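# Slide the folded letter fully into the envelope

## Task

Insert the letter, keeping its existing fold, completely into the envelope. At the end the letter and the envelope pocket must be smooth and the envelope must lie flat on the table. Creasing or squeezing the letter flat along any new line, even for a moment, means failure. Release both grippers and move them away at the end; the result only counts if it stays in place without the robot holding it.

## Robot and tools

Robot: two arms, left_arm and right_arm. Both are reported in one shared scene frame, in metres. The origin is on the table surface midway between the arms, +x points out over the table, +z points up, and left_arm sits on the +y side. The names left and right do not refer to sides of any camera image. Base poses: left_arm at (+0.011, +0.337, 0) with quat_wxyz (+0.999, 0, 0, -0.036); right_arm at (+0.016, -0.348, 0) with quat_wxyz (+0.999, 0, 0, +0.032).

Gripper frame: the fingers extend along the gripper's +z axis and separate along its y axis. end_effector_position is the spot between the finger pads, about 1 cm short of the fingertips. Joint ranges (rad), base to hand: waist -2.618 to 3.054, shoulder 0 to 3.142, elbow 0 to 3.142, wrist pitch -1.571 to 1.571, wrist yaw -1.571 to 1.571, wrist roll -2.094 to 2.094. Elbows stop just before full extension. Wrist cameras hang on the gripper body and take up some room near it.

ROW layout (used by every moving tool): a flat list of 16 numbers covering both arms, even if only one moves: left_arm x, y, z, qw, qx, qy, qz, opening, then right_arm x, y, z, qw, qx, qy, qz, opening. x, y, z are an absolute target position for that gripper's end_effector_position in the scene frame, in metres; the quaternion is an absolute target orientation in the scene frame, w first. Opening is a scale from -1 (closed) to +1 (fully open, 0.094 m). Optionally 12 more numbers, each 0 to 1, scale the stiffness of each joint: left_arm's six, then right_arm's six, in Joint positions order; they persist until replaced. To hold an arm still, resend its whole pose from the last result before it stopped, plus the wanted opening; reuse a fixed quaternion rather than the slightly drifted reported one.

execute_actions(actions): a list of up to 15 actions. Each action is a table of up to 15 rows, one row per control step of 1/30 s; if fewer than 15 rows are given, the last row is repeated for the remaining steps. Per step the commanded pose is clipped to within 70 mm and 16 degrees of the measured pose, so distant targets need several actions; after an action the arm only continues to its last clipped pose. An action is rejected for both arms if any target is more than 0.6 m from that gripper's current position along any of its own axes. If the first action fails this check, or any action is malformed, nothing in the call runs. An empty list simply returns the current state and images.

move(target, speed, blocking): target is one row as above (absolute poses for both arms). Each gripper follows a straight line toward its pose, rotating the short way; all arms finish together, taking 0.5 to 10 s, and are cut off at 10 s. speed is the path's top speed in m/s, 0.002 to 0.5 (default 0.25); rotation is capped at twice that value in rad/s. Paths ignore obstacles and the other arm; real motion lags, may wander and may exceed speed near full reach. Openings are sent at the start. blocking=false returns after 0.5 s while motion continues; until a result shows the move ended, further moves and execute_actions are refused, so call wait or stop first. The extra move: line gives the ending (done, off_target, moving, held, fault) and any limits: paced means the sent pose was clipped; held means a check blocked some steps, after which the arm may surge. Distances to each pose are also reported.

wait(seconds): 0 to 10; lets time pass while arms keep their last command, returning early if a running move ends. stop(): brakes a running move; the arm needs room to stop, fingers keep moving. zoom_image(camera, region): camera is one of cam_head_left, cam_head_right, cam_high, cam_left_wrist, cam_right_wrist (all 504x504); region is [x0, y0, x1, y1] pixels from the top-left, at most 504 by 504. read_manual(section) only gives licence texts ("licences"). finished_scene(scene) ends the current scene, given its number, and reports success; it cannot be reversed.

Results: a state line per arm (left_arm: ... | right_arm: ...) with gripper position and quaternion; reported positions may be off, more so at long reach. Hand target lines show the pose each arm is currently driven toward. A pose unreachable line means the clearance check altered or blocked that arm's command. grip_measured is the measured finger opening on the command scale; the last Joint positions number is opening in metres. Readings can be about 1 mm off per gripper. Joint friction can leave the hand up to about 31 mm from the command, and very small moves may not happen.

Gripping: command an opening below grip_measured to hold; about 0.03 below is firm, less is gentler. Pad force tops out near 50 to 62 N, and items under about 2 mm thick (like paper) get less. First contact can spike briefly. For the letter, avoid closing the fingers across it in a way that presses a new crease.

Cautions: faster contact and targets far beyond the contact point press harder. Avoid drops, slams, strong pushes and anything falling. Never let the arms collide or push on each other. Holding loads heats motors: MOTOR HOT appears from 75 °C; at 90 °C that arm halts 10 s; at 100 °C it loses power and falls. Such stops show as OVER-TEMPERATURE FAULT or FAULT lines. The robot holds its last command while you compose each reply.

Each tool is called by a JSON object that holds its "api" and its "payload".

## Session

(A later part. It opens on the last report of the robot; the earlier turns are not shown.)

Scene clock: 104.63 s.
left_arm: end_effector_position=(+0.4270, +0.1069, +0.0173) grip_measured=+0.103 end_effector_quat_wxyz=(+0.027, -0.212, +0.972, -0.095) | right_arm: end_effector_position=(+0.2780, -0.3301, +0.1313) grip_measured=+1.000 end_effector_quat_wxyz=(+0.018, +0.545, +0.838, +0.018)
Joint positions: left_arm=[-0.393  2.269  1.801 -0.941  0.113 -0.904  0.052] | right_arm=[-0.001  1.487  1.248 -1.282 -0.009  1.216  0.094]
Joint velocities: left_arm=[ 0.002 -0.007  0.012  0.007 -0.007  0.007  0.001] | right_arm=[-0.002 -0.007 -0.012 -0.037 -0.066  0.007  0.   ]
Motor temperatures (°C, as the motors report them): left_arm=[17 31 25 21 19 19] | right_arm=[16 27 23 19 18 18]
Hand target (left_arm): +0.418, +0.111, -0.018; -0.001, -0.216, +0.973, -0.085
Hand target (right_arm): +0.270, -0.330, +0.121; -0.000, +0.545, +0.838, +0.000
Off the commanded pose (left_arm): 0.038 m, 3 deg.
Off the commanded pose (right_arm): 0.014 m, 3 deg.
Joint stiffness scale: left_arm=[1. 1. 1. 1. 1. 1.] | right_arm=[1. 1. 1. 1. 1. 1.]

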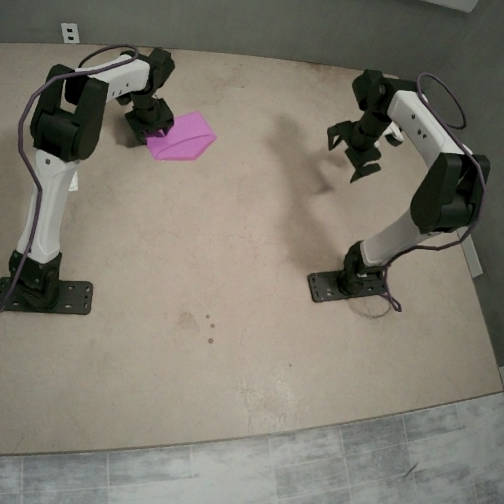

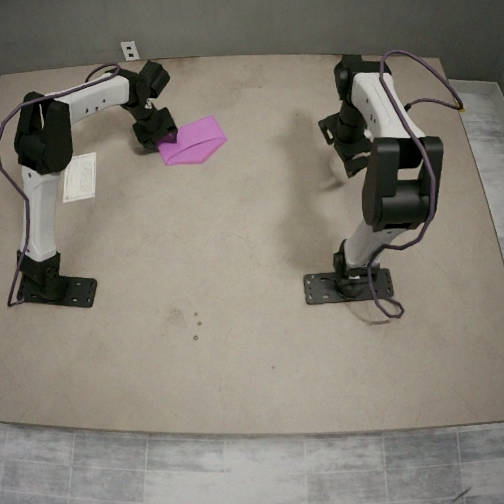

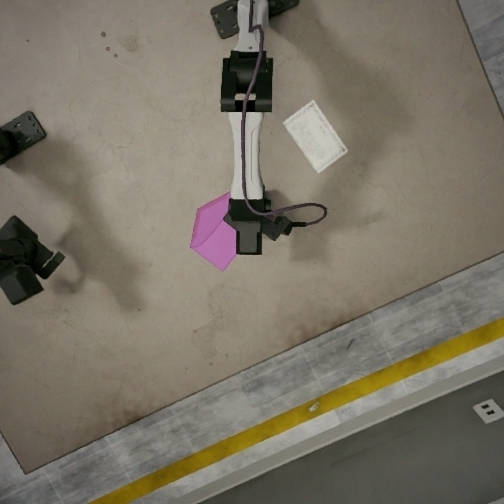

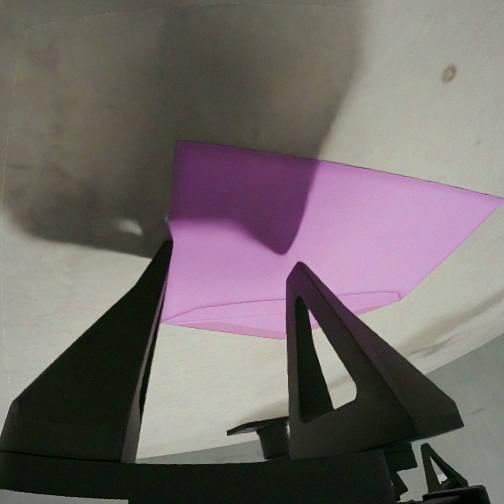

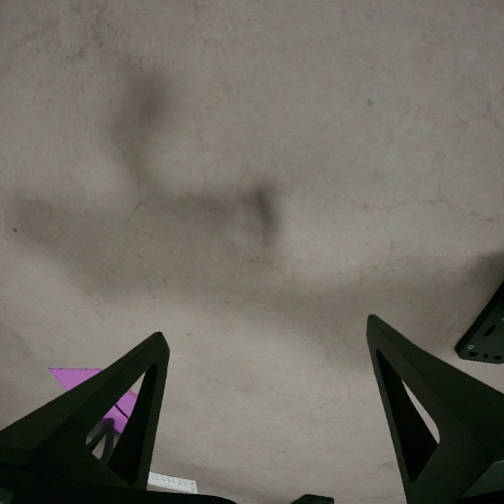

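{"api": "execute_actions", "payload": {"actions": [[[0.425,0.115,0.03,0.01,-0.2,0.975,-0.085,0.5,0.27,-0.33,0.12,0,0.545,0.838,0,1]],[[0.445,0.125,0.03,0.01,-0.18,0.98,-0.085,0.5,0.27,-0.33,0.12,0,0.545,0.838,0,1]],[[0.445,0.125,0.005,0,-0.18,0.98,-0.085,0.5,0.27,-0.33,0.12,0,0.545,0.838,0,1]],[[0.442,0.125,-0.015,0,-0.18,0.98,-0.085,0.4,0.27,-0.33,0.12,0,0.545,0.838,0,1]],[[0.442,0.12,-0.018,0,-0.18,0.98,-0.085,0.2,0.27,-0.33,0.12,0,0.545,0.838,0,1]],[[0.442,0.113,-0.018,0,-0.17,0.98,-0.085,0.0,0.27,-0.33,0.12,0,0.545,0.838,0,1]]]}}

{"api": "move", "payload": {"target": [0.445,0.06,-0.022,0,-0.05,0.993,-0.11,-0.1,0.27,-0.33,0.12,0,0.545,0.838,0,1], "speed": 0.02}}

Scene clock: 118.50 s.
left_arm: end_effector_position=(+0.4505, +0.1228, +0.0169) grip_measured=+0.003 end_effector_quat_wxyz=(+0.025, -0.180, +0.979, -0.092) | right_arm: end_effector_position=(+0.2780, -0.3301, +0.1313) grip_measured=+1.000 end_effector_quat_wxyz=(+0.018, +0.545, +0.838, +0.018)
Joint positions: left_arm=[-0.339  2.345  1.932 -1.013  0.124 -0.784  0.047] | right_arm=[-0.001  1.487  1.248 -1.282 -0.009  1.216  0.094]
Joint velocities: left_arm=[ 0.002 -0.012 -0.002 -0.007  0.037 -0.022 -0.001] | right_arm=[-0.002 -0.007 -0.012 -0.022 -0.022 -0.022  0.   ]
Motor temperatures (°C, as the motors report them): left_arm=[17 31 24 22 19 19] | right_arm=[16 27 23 19 18 18]
Hand target (left_arm): +0.440, +0.114, -0.016; -0.000, -0.171, +0.982, -0.085
Hand target (right_arm): +0.270, -0.330, +0.121; -0.000, +0.545, +0.838, +0.000
Off the commanded pose (left_arm): 0.037 m, 3 deg.
Off the commanded pose (right_arm): 0.014 m, 3 deg.
Joint stiffness scale: left_arm=[1. 1. 1. 1. 1. 1.] | right_arm=[1. 1. 1. 1. 1. 1.]

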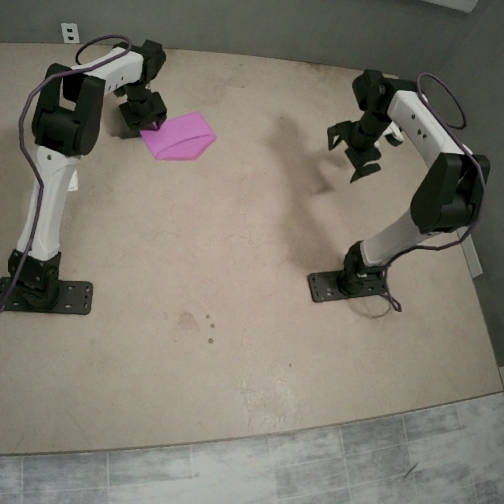

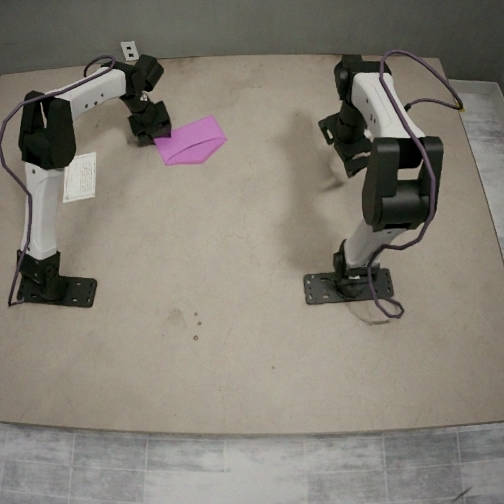

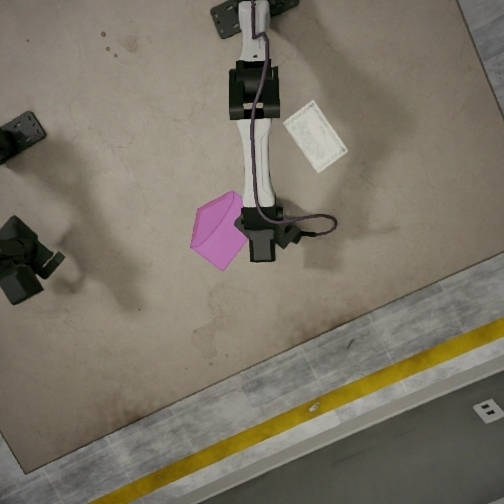

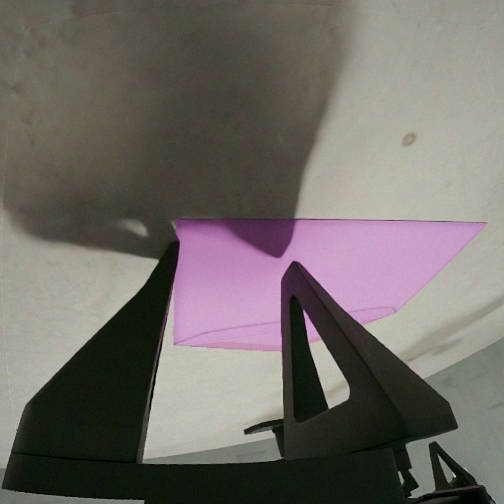

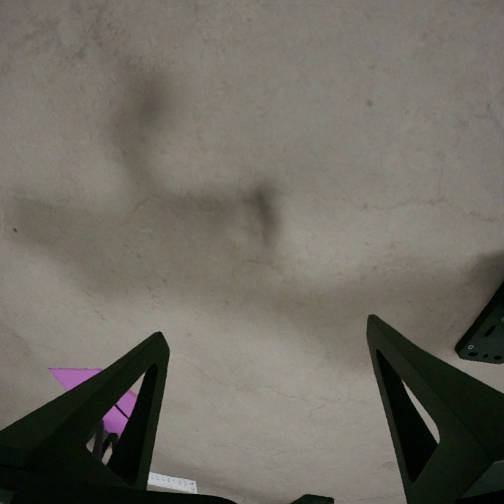

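Scene clock: 125.47 s.
left_arm: end_effector_position=(+0.4596, +0.0745, +0.0174) grip_measured=-0.098 end_effector_quat_wxyz=(+0.041, -0.064, +0.991, -0.112) | right_arm: end_effector_position=(+0.2780, -0.3301, +0.1313) grip_measured=+1.000 end_effector_quat_wxyz=(+0.018, +0.545, +0.838, +0.018)
Joint positions: left_arm=[-0.409  2.444  2.101 -1.039  0.149 -0.624  0.042] | right_arm=[-0.001  1.487  1.248 -1.282 -0.009  1.216  0.094]
Joint velocities: left_arm=[-0.007  0.007 -0.002 -0.007 -0.051 -0.022  0.   ] | right_arm=[ 0.007  0.007  0.007 -0.037 -0.081  0.007  0.   ]
Motor temperatures (°C, as the motors report them): left_arm=[17 31 25 21 19 19] | right_arm=[16 28 23 19 18 18]
Hand target (left_arm): +0.444, +0.062, -0.020; +0.001, -0.051, +0.993, -0.110
Hand target (right_arm): +0.270, -0.330, +0.121; -0.000, +0.545, +0.838, +0.000
Off the commanded pose (left_arm): 0.044 m, 5 deg.
Off the commanded pose (right_arm): 0.014 m, 3 deg.
Joint stiffness scale: left_arm=[1. 1. 1. 1. 1. 1.] | right_arm=[1. 1. 1. 1. 1. 1.]
move: off_target (left_arm, right_arm)

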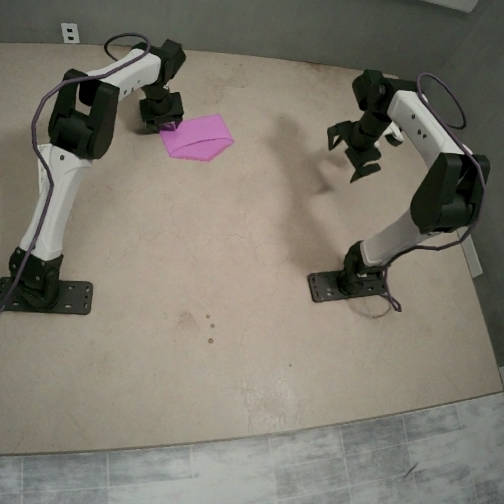

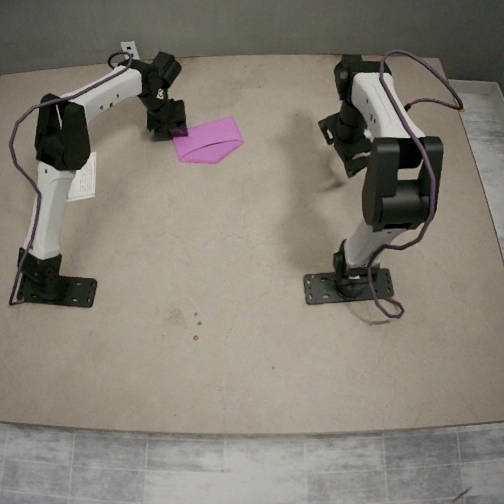

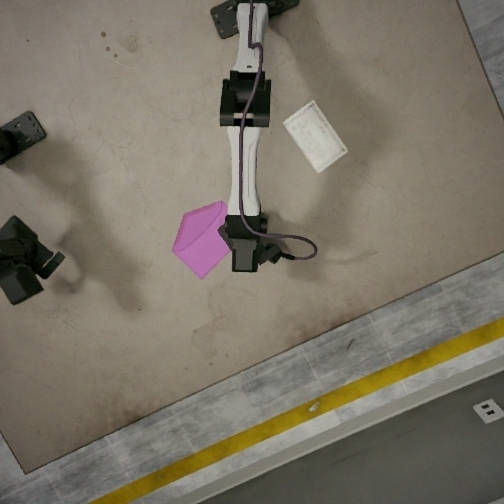

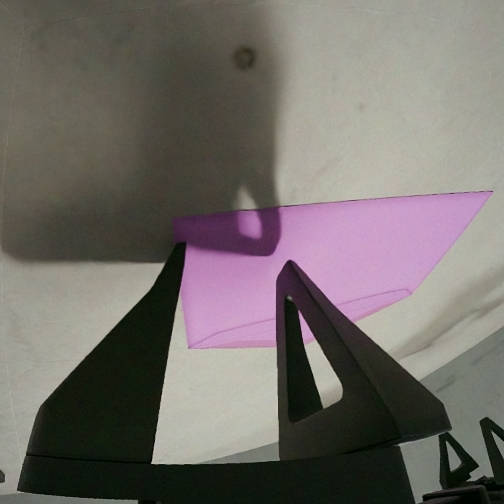

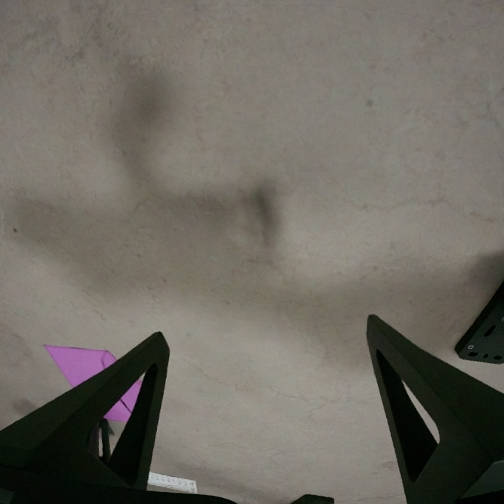

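{"api": "execute_actions", "payload": {"actions": [[[0.45,0.08,0.04,0.02,-0.1,0.99,-0.1,-0.1,0.30,-0.3,0.12,0,0.4,0.91,0.1,0]],[[0.425,0.065,0.04,0.02,-0.1,0.99,-0.1,-1,0.33,-0.27,0.12,0,0.27,0.94,0.2,-0.3]],[[0.425,0.065,0.01,0.02,-0.1,0.99,-0.1,-1,0.37,-0.23,0.1,-0.02,0.13,0.94,0.3,-0.3]],[[0.42,0.065,-0.015,0.02,-0.1,0.99,-0.1,-1,0.41,-0.19,0.08,-0.04,0,0.92,0.38,-0.3]],[[0.42,0.065,-0.015,0.02,-0.1,0.99,-0.1,-1,0.445,-0.14,0.06,-0.055,-0.119,0.898,0.419,-0.3]],[[0.42,0.065,-0.015,0.02,-0.1,0.99,-0.1,-1,0.455,-0.11,0.035,-0.055,-0.119,0.898,0.419,-0.3]],[[0.42,0.065,-0.015,0.02,-0.1,0.99,-0.1,-1,0.455,-0.105,0.015,-0.055,-0.119,0.898,0.419,-0.3]],[[0.42,0.065,-0.015,0.02,-0.1,0.99,-0.1,-1,0.455,-0.1,0.0,-0.055,-0.119,0.898,0.419,-0.3]]]}}

Scene clock: 146.20 s.
left_arm: end_effector_position=(+0.4282, +0.0618, +0.0129) grip_measured=-0.991 end_effector_quat_wxyz=(+0.035, -0.097, +0.988, -0.116) | right_arm: end_effector_position=(+0.4622, -0.1017, +0.0237) grip_measured=-0.299 end_effector_quat_wxyz=(-0.036, -0.124, +0.895, +0.427)
Joint positions: left_arm=[-0.462  2.344  1.905 -0.936  0.145 -0.744  0.   ] | right_arm=[ 0.176  2.563  2.117 -1.104 -0.886 -0.027  0.033]
Joint velocities: left_arm=[-0.017  0.012 -0.007 -0.066 -0.022 -0.022  0.   ] | right_arm=[ 0.007 -0.002 -0.002  0.037 -0.007 -0.007  0.   ]
Motor temperatures (°C, as the motors report them): left_arm=[17 31 25 21 19 19] | right_arm=[16 29 23 19 18 18]
Hand target (left_arm): +0.419, +0.066, -0.014; +0.019, -0.100, +0.990, -0.100
Hand target (right_arm): +0.454, -0.100, +0.001; -0.055, -0.119, +0.898, +0.419
Off the commanded pose (left_arm): 0.029 m, 3 deg.
Off the commanded pose (right_arm): 0.025 m, 2 deg.
Joint stiffness scale: left_arm=[1. 1. 1. 1. 1. 1.] | right_arm=[1. 1. 1. 1. 1. 1.]

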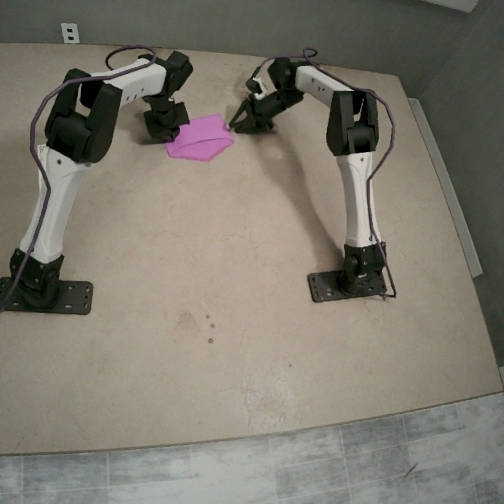

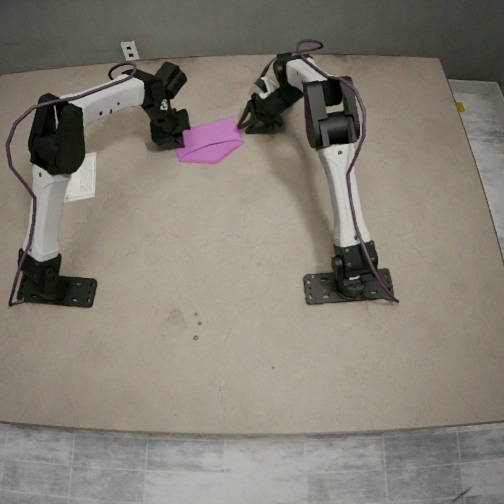

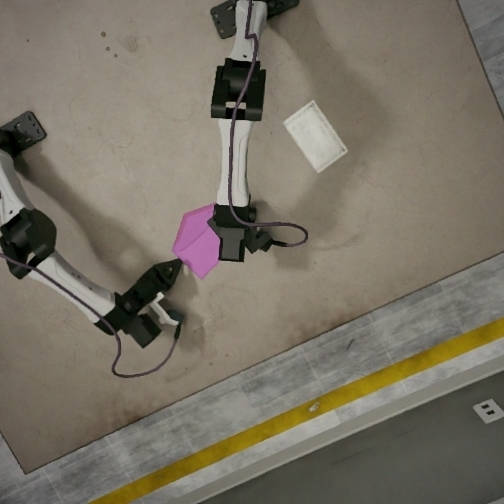

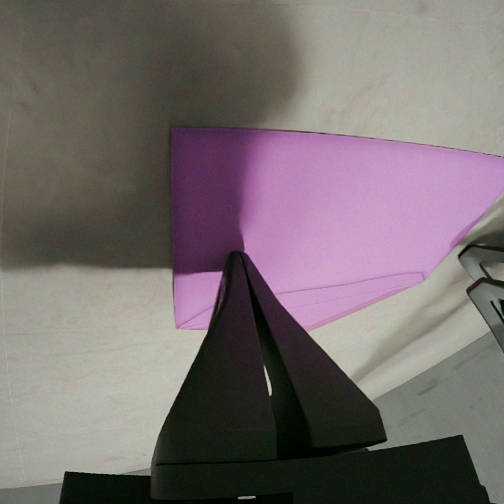

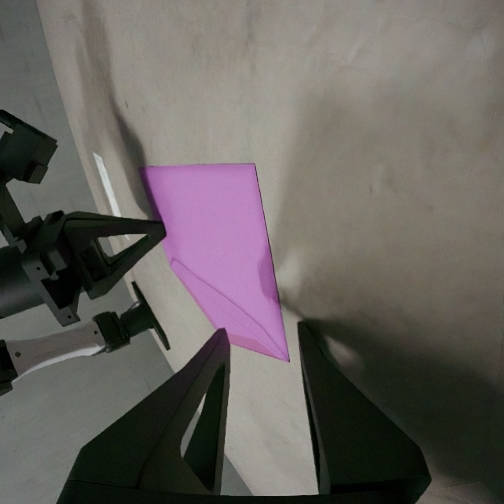

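{"api": "execute_actions", "payload": {"actions": [[[0.42,0.065,-0.015,0.02,-0.1,0.99,-0.1,-1,0.453,-0.09,0.0,-0.07,-0.119,0.898,0.419,-0.3]],[[0.42,0.065,-0.015,0.02,-0.1,0.99,-0.1,-1,0.451,-0.082,0.0,-0.07,-0.119,0.898,0.419,-0.3]],[[0.42,0.065,-0.015,0.02,-0.1,0.99,-0.1,-1,0.449,-0.074,0.0,-0.07,-0.119,0.898,0.419,-0.3]],[[0.42,0.065,-0.015,0.02,-0.1,0.99,-0.1,-1,0.447,-0.066,0.0,-0.07,-0.119,0.898,0.419,-0.3]],[[0.42,0.065,-0.015,0.02,-0.1,0.99,-0.1,-1,0.445,-0.058,0.0,-0.07,-0.119,0.898,0.419,-0.3]]]}}

Scene clock: 155.87 s.
left_arm: end_effector_position=(+0.4282, +0.0618, +0.0129) grip_measured=-0.991 end_effector_quat_wxyz=(+0.035, -0.097, +0.988, -0.116) | right_arm: end_effector_position=(+0.4508, -0.0582, +0.0239) grip_measured=-0.299 end_effector_quat_wxyz=(-0.055, -0.124, +0.889, +0.437)
Joint positions: left_arm=[-0.462  2.344  1.905 -0.936  0.145 -0.744  0.   ] | right_arm=[ 0.261  2.579  2.133 -1.046 -0.911  0.086  0.033]
Joint velocities: left_arm=[-0.007  0.022  0.002  0.051  0.007  0.037  0.   ] | right_arm=[ 0.002 -0.012 -0.002  0.022 -0.066 -0.066  0.001]
Motor temperatures (°C, as the motors report them): left_arm=[17 32 25 21 19 19] | right_arm=[16 35 23 19 18 18]
Hand target (left_arm): +0.419, +0.066, -0.014; +0.019, -0.100, +0.990, -0.100
Hand target (right_arm): +0.444, -0.059, +0.001; -0.071, -0.119, +0.897, +0.419
Off the commanded pose (left_arm): 0.029 m, 3 deg.
Off the commanded pose (right_arm): 0.025 m, 3 deg.
Joint stiffness scale: left_arm=[1. 1. 1. 1. 1. 1.] | right_arm=[1. 1. 1. 1. 1. 1.]

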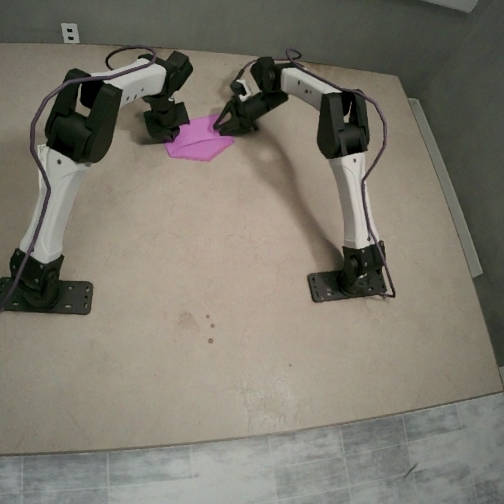

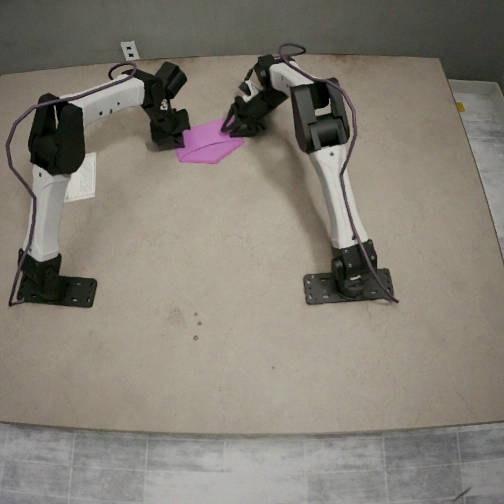

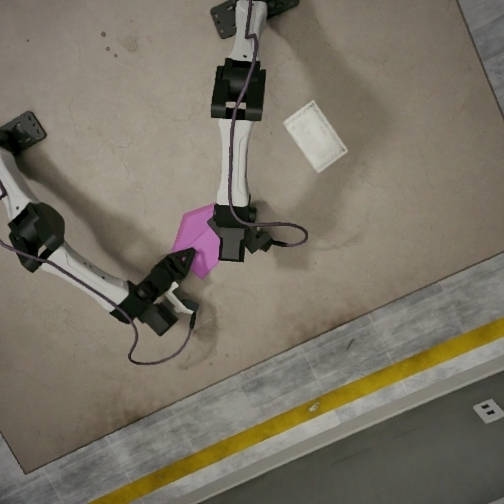

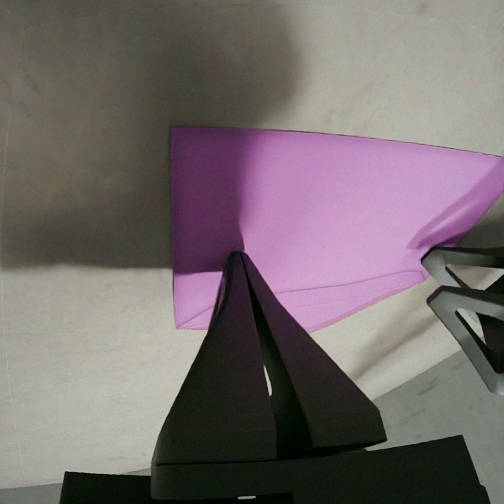

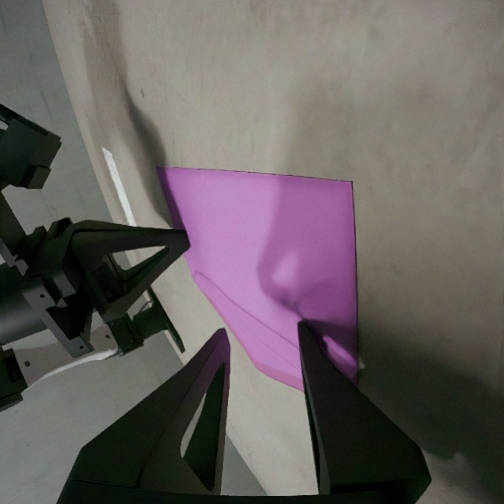

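{"api": "execute_actions", "payload": {"actions": [[[0.42,0.065,-0.015,0.02,-0.1,0.99,-0.1,-1,0.445,-0.08,0.045,-0.05,-0.119,0.93,0.33,-0.3]],[[0.42,0.065,-0.015,0.02,-0.1,0.99,-0.1,-1,0.44,-0.085,0.045,-0.03,-0.125,0.96,0.22,0]],[[0.42,0.065,-0.015,0.02,-0.1,0.99,-0.1,-1,0.435,-0.078,0.035,-0.017,-0.13,0.983,0.13,0.2]],[[0.42,0.065,-0.015,0.02,-0.1,0.99,-0.1,-1,0.435,-0.078,0.01,-0.017,-0.13,0.983,0.13,0.2]],[[0.42,0.065,-0.015,0.02,-0.1,0.99,-0.1,-1,0.432,-0.078,-0.015,-0.025,-0.13,0.983,0.13,0.2]],[[0.42,0.065,-0.015,0.02,-0.1,0.99,-0.1,-1,0.432,-0.076,-0.02,-0.025,-0.13,0.983,0.13,0]],[[0.42,0.065,-0.015,0.02,-0.1,0.99,-0.1,-1,0.432,-0.074,-0.02,-0.025,-0.13,0.983,0.13,-0.2]],[[0.42,0.065,-0.015,0.02,-0.1,0.99,-0.1,-1,0.432,-0.07,-0.02,-0.025,-0.13,0.983,0.13,-0.35]],[[0.42,0.065,-0.015,0.02,-0.1,0.99,-0.1,-1,0.432,-0.066,-0.02,-0.025,-0.13,0.983,0.13,-0.5]]]}}

Scene clock: 170.20 s.
left_arm: end_effector_position=(+0.4282, +0.0618, +0.0129) grip_measured=-0.991 end_effector_quat_wxyz=(+0.035, -0.097, +0.988, -0.116) | right_arm: end_effector_position=(+0.4410, -0.0722, +0.0137) grip_measured=-0.498 end_effector_quat_wxyz=(+0.003, -0.128, +0.982, +0.138)
Joint positions: left_arm=[-0.462  2.344  1.905 -0.936  0.145 -0.745  0.   ] | right_arm=[ 0.426  2.478  2.144 -1.131 -0.257  0.244  0.024]
Joint velocities: left_arm=[ 0.002 -0.012 -0.007  0.007  0.051  0.037  0.   ] | right_arm=[-0.007 -0.007 -0.007 -0.037 -0.007 -0.007  0.   ]
Motor temperatures (°C, as the motors report them): left_arm=[17 33 24 21 19 19] | right_arm=[16 42 23 19 18 18]
Hand target (left_arm): +0.419, +0.066, -0.014; +0.019, -0.100, +0.990, -0.100
Hand target (right_arm): +0.430, -0.068, -0.019; -0.025, -0.130, +0.983, +0.130
Off the commanded pose (left_arm): 0.029 m, 3 deg.
Off the commanded pose (right_arm): 0.035 m, 3 deg.
Joint stiffness scale: left_arm=[1. 1. 1. 1. 1. 1.] | right_arm=[1. 1. 1. 1. 1. 1.]

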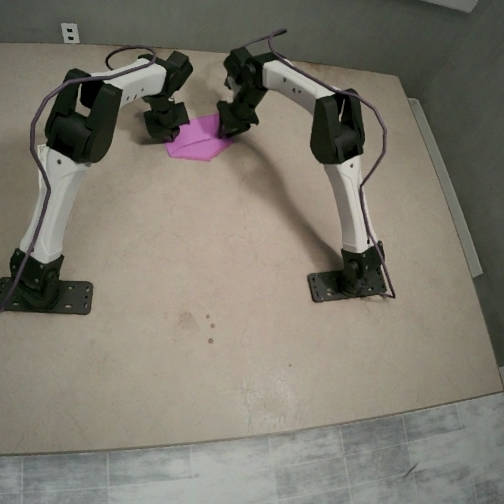

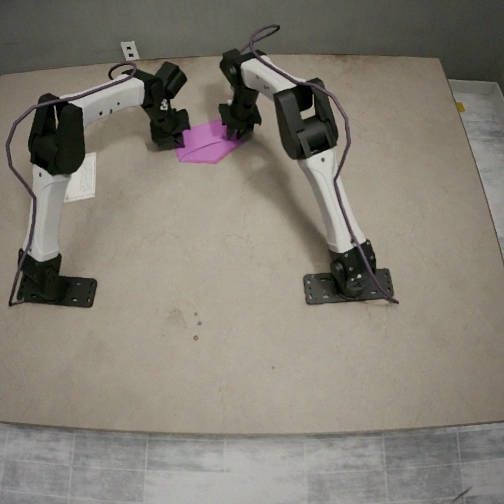

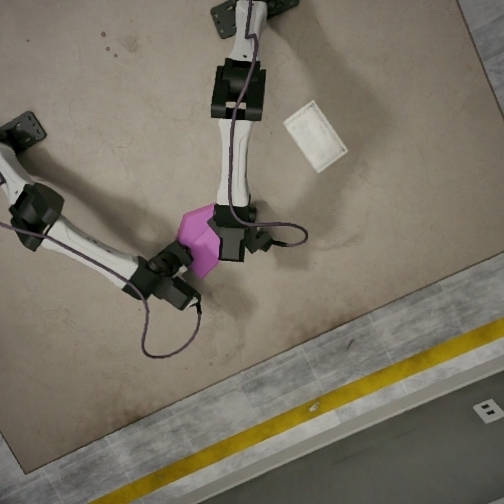

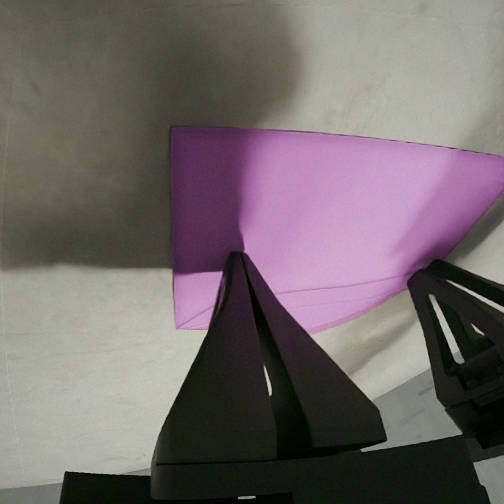

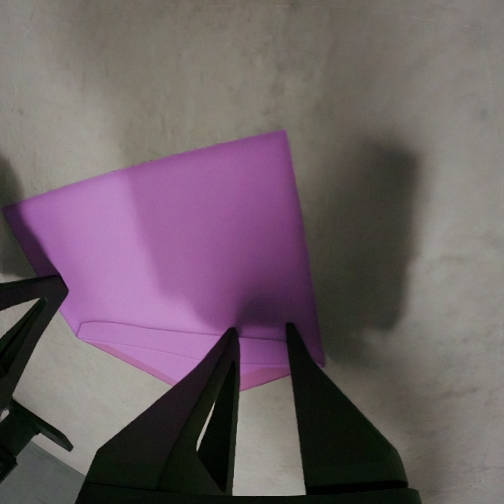

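{"api": "execute_actions", "payload": {"actions": [[[0.42,0.09,0.05,0.02,-0.1,0.99,-0.1,-1,0.43,-0.07,0.03,0,-0.2,0.98,0.05,-0.6]],[[0.40,0.15,0.07,0,-0.1,0.99,-0.05,0,0.42,-0.06,0.03,0,-0.3,0.954,0,-0.6]],[[0.38,0.21,0.07,0,-0.1,0.99,0,1,0.42,-0.062,0.005,0,-0.3,0.954,0,-0.6]],[[0.36,0.27,0.07,0,-0.1,0.99,0,1,0.41,-0.066,-0.02,-0.03,-0.3,0.954,0,-0.6]],[[0.34,0.33,0.07,0,-0.1,0.99,0,1,0.40,-0.072,-0.02,-0.04,-0.3,0.954,0,-0.6]],[[0.34,0.345,0.05,0,-0.1,0.99,0,1,0.39,-0.076,-0.02,-0.05,-0.3,0.954,0,-0.6]],[[0.34,0.345,0.03,0,-0.1,0.99,0,1,0.38,-0.08,-0.02,-0.05,-0.3,0.954,0,-0.6]],[[0.34,0.345,0.02,0,-0.1,0.99,0,1,0.37,-0.084,-0.02,-0.05,-0.3,0.954,0,-0.6]]]}}

Scene clock: 186.30 s.
left_arm: end_effector_position=(+0.3453, +0.3425, +0.0285) grip_measured=+1.000 end_effector_quat_wxyz=(+0.010, -0.100, +0.995, +0.000) | right_arm: end_effector_position=(+0.3927, -0.0741, +0.0093) grip_measured=-0.599 end_effector_quat_wxyz=(+0.002, -0.301, +0.954, +0.011)
Joint positions: left_arm=[ 0.087  1.857  1.241 -0.935 -0.002 -0.185  0.094] | right_arm=[ 0.558  2.393  2.002 -1.169 -0.019  0.01   0.019]
Joint velocities: left_arm=[-0.007  0.002 -0.002  0.037 -0.007  0.007  0.   ] | right_arm=[ 0.007 -0.007  0.017 -0.007  0.037 -0.022  0.   ]
Motor temperatures (°C, as the motors report them): left_arm=[17 34 24 21 19 19] | right_arm=[16 44 24 19 18 18]
Hand target (left_arm): +0.340, +0.345, +0.020; -0.000, -0.101, +0.995, -0.000
Hand target (right_arm): +0.370, -0.085, -0.018; -0.050, -0.299, +0.953, +0.000
Off the commanded pose (left_arm): 0.010 m, 1 deg.
Off the commanded pose (right_arm): 0.038 m, 6 deg.
Joint stiffness scale: left_arm=[1. 1. 1. 1. 1. 1.] | right_arm=[1. 1. 1. 1. 1. 1.]

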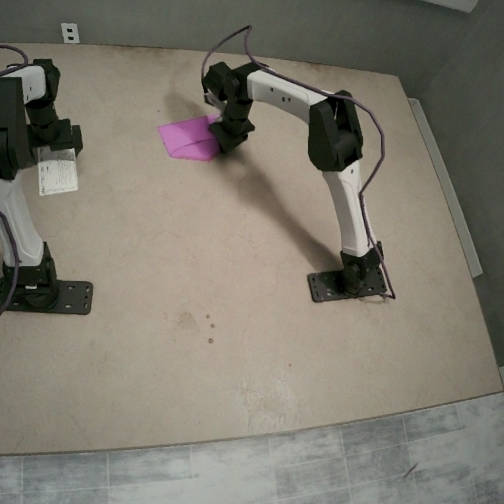

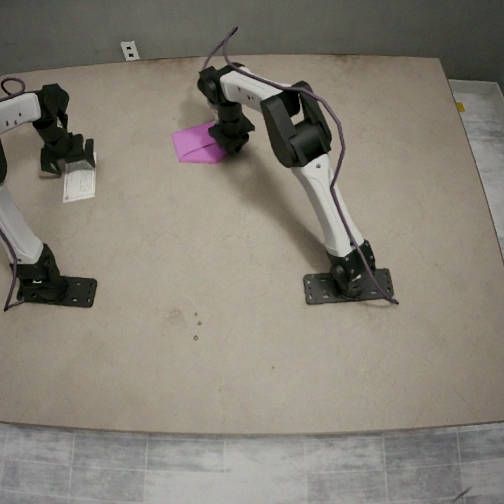

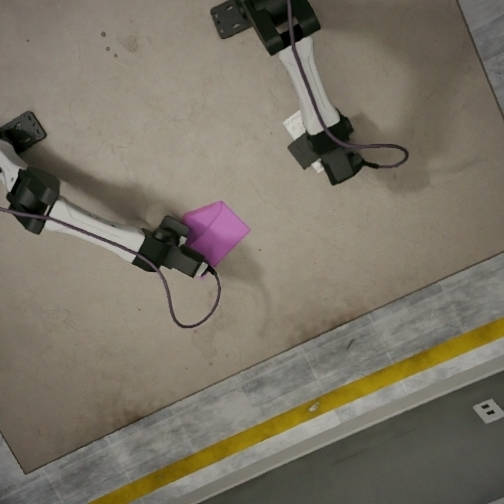

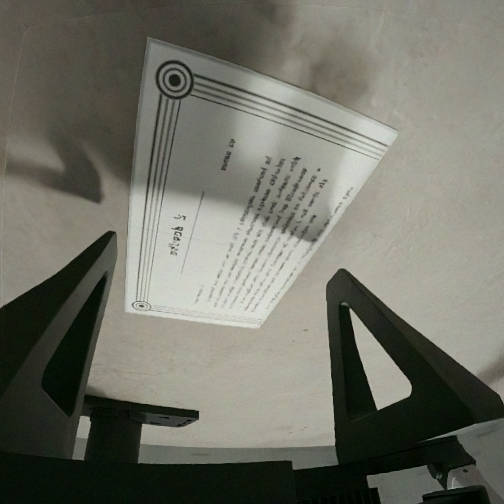

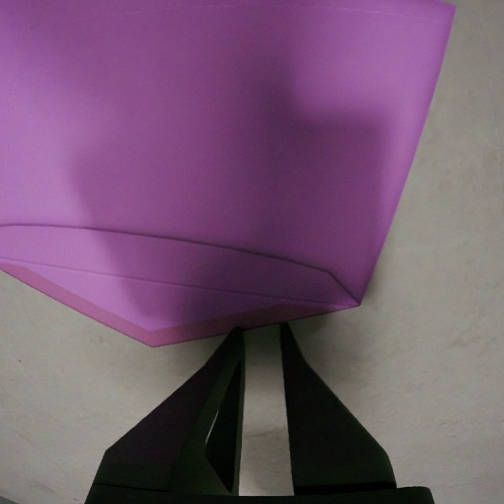

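{"api": "execute_actions", "payload": {"actions": [[[0.325,0.334,0.025,0,-0.07,0.997,0,1,0.40,-0.075,0.035,0,-0.2,0.98,0,0]],[[0.325,0.334,0.012,0,-0.07,0.997,0,1,0.425,-0.068,0.035,0,-0.13,0.99,0,0.6]],[[0.322,0.334,0.002,-0.01,-0.07,0.997,0,1,0.425,-0.068,0.01,-0.01,-0.13,0.99,0,0.6]],[[0.322,0.334,-0.005,-0.015,-0.07,0.997,0,1,0.42,-0.07,-0.02,-0.025,-0.13,0.99,0,0.6]]]}}

Scene clock: 198.20 s.
left_arm: end_effector_position=(+0.3304, +0.3373, +0.0097) grip_measured=+1.000 end_effector_quat_wxyz=(+0.004, -0.078, +0.997, -0.001) | right_arm: end_effector_position=(+0.4251, -0.0625, +0.0098) grip_measured=+0.599 end_effector_quat_wxyz=(+0.001, -0.136, +0.991, +0.008)
Joint positions: left_arm=[ 0.073  1.844  1.143 -0.862  0.001 -0.155  0.094] | right_arm=[ 0.541  2.584  2.354 -1.331 -0.014  0.331  0.075]
Joint velocities: left_arm=[-0.002 -0.017  0.002 -0.007 -0.007  0.022  0.   ] | right_arm=[-0.017 -0.027  0.002  0.007 -0.022  0.007 -0.   ]
Motor temperatures (°C, as the motors report them): left_arm=[17 33 24 20 19 19] | right_arm=[16 46 23 19 18 18]
Hand target (left_arm): +0.321, +0.334, -0.004; -0.015, -0.070, +0.997, -0.000
Hand target (right_arm): +0.419, -0.071, -0.019; -0.026, -0.130, +0.991, +0.000
Off the commanded pose (left_arm): 0.017 m, 2 deg.
Off the commanded pose (right_arm): 0.031 m, 3 deg.
Joint stiffness scale: left_arm=[1. 1. 1. 1. 1. 1.] | right_arm=[1. 1. 1. 1. 1. 1.]

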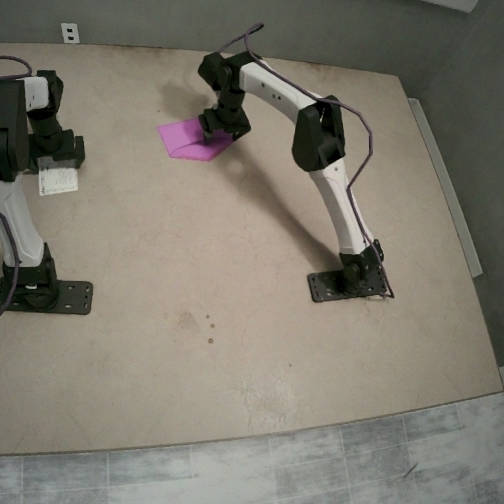

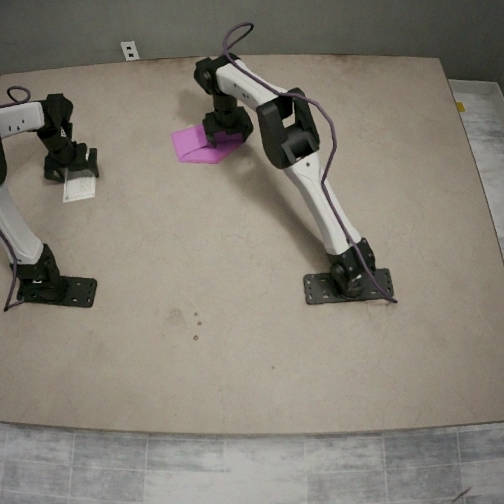

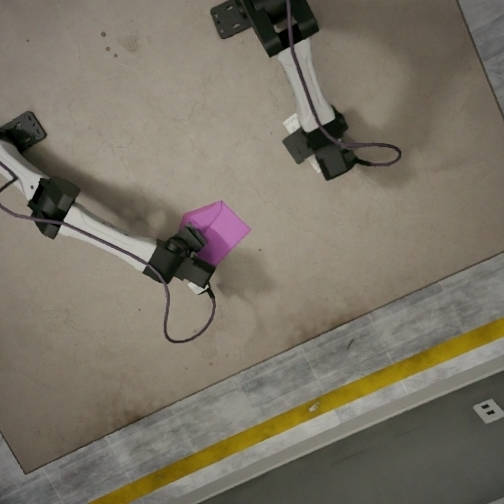

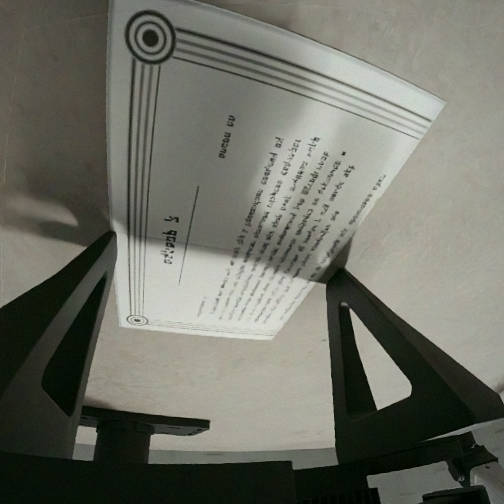

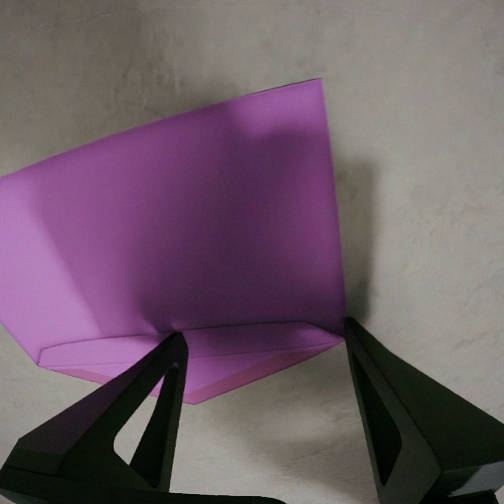

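{"api": "execute_actions", "payload": {"actions": [[[0.325,0.343,0.03,0,-0.05,0.998,0,1,0.42,-0.07,-0.025,-0.025,-0.13,0.99,0,0.55]],[[0.325,0.343,0.01,0,-0.05,0.998,0,1,0.42,-0.07,-0.025,-0.025,-0.13,0.99,0,0.5]],[[0.322,0.343,-0.005,-0.015,-0.05,0.998,0,1,0.42,-0.07,-0.025,-0.025,-0.13,0.99,0,0.45]],[[0.318,0.343,-0.015,-0.025,-0.05,0.998,0,1,0.42,-0.07,-0.025,-0.025,-0.13,0.99,0,0.4]]]}}

Scene clock: 205.13 s.
left_arm: end_effector_position=(+0.3297, +0.3392, +0.0094) grip_measured=+1.000 end_effector_quat_wxyz=(+0.002, -0.048, +0.999, -0.002) | right_arm: end_effector_position=(+0.4262, -0.0650, +0.0094) grip_measured=+0.402 end_effector_quat_wxyz=(+0.004, -0.135, +0.991, +0.006)
Joint positions: left_arm=[ 0.081  1.845  1.143 -0.864  0.005 -0.087  0.094] | right_arm=[ 0.538  2.577  2.339 -1.321 -0.007  0.331  0.066]
Joint velocities: left_arm=[-0.007 -0.002 -0.012 -0.022  0.007 -0.007  0.   ] | right_arm=[-0.007 -0.007 -0.002  0.022  0.066 -0.007  0.001]
Motor temperatures (°C, as the motors report them): left_arm=[17 32 24 20 19 19] | right_arm=[16 47 23 19 18 18]
Hand target (left_arm): +0.317, +0.343, -0.013; -0.025, -0.050, +0.998, -0.001
Hand target (right_arm): +0.419, -0.071, -0.024; -0.026, -0.130, +0.991, -0.000
Off the commanded pose (left_arm): 0.027 m, 3 deg.
Off the commanded pose (right_arm): 0.035 m, 3 deg.
Joint stiffness scale: left_arm=[1. 1. 1. 1. 1. 1.] | right_arm=[1. 1. 1. 1. 1. 1.]

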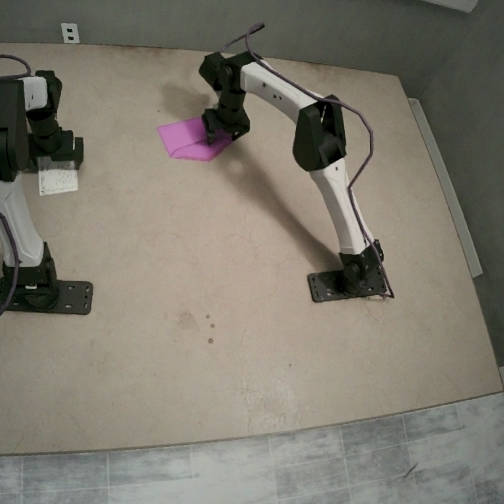

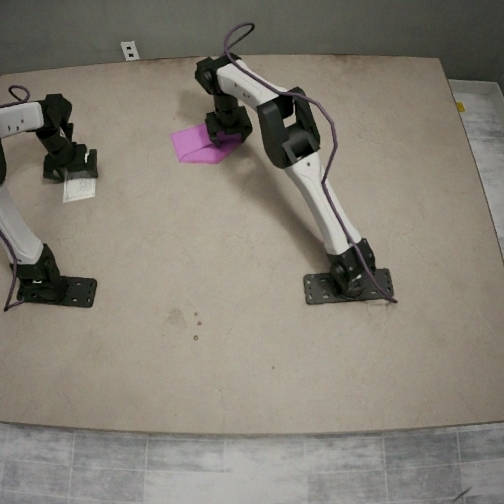

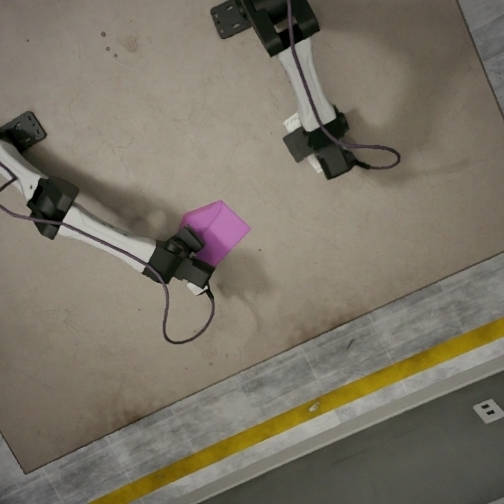

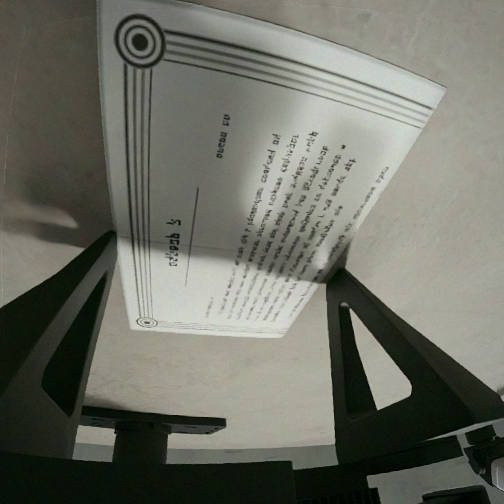

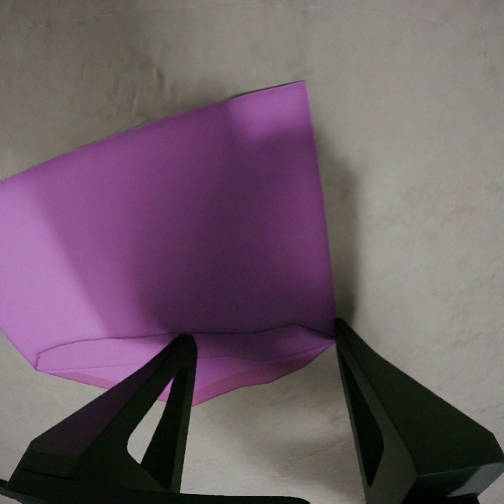

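{"api": "execute_actions", "payload": {"actions": [[[0.318,0.343,-0.015,-0.025,-0.05,0.998,0,0.93,0.42,-0.07,-0.025,-0.025,-0.13,0.99,0,0.35]],[[0.318,0.343,-0.015,-0.025,-0.05,0.998,0,0.88,0.42,-0.07,-0.025,-0.025,-0.13,0.99,0,0.3]],[[0.318,0.343,-0.015,-0.025,-0.05,0.998,0,0.83,0.42,-0.07,-0.025,-0.025,-0.13,0.99,0,0.25]]]}}

Scene clock: 217.47 s.
left_arm: end_effector_position=(+0.3309, +0.3392, +0.0094) grip_measured=+0.833 end_effector_quat_wxyz=(+0.005, -0.048, +0.999, -0.003) | right_arm: end_effector_position=(+0.4265, -0.0650, +0.0094) grip_measured=+0.252 end_effector_quat_wxyz=(+0.004, -0.135, +0.991, +0.006)
Joint positions: left_arm=[ 0.081  1.845  1.143 -0.859  0.005 -0.087  0.086] | right_arm=[ 0.538  2.577  2.339 -1.32  -0.007  0.331  0.059]
Joint velocities: left_arm=[-0.012  0.012  0.002  0.007 -0.051  0.022 -0.   ] | right_arm=[ 0.017 -0.007  0.002  0.007  0.007  0.022 -0.   ]
Motor temperatures (°C, as the motors report them): left_arm=[17 30 24 20 19 19] | right_arm=[16 49 22 19 18 18]
Hand target (left_arm): +0.317, +0.343, -0.013; -0.025, -0.050, +0.998, -0.001
Hand target (right_arm): +0.419, -0.071, -0.024; -0.026, -0.130, +0.991, -0.000
Off the commanded pose (left_arm): 0.028 m, 3 deg.
Off the commanded pose (right_arm): 0.035 m, 3 deg.
Joint stiffness scale: left_arm=[1. 1. 1. 1. 1. 1.] | right_arm=[1. 1. 1. 1. 1. 1.]

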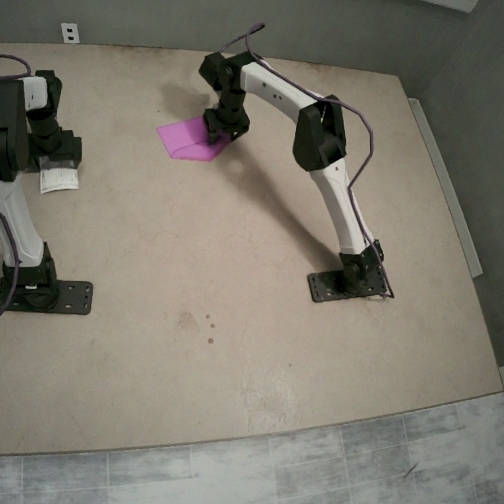

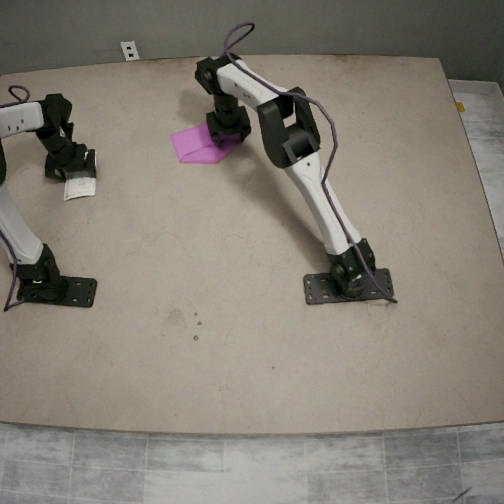

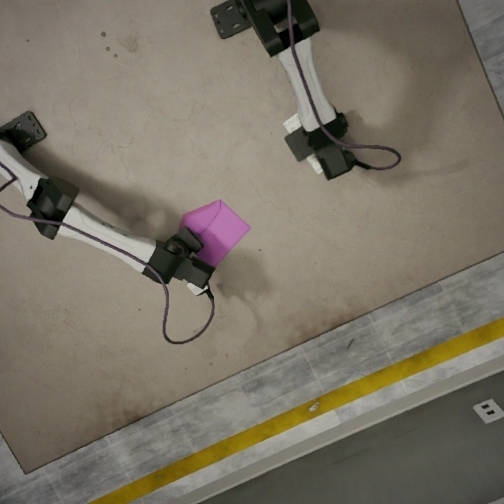

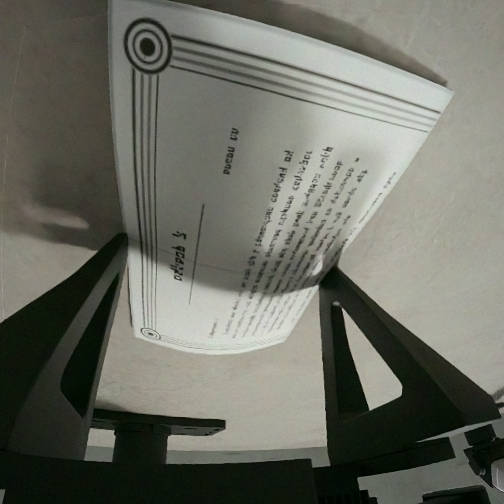

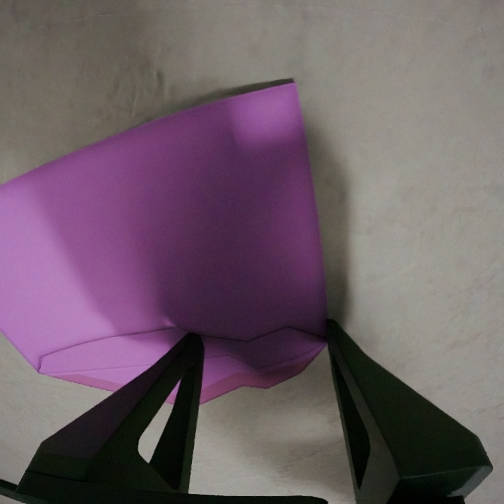

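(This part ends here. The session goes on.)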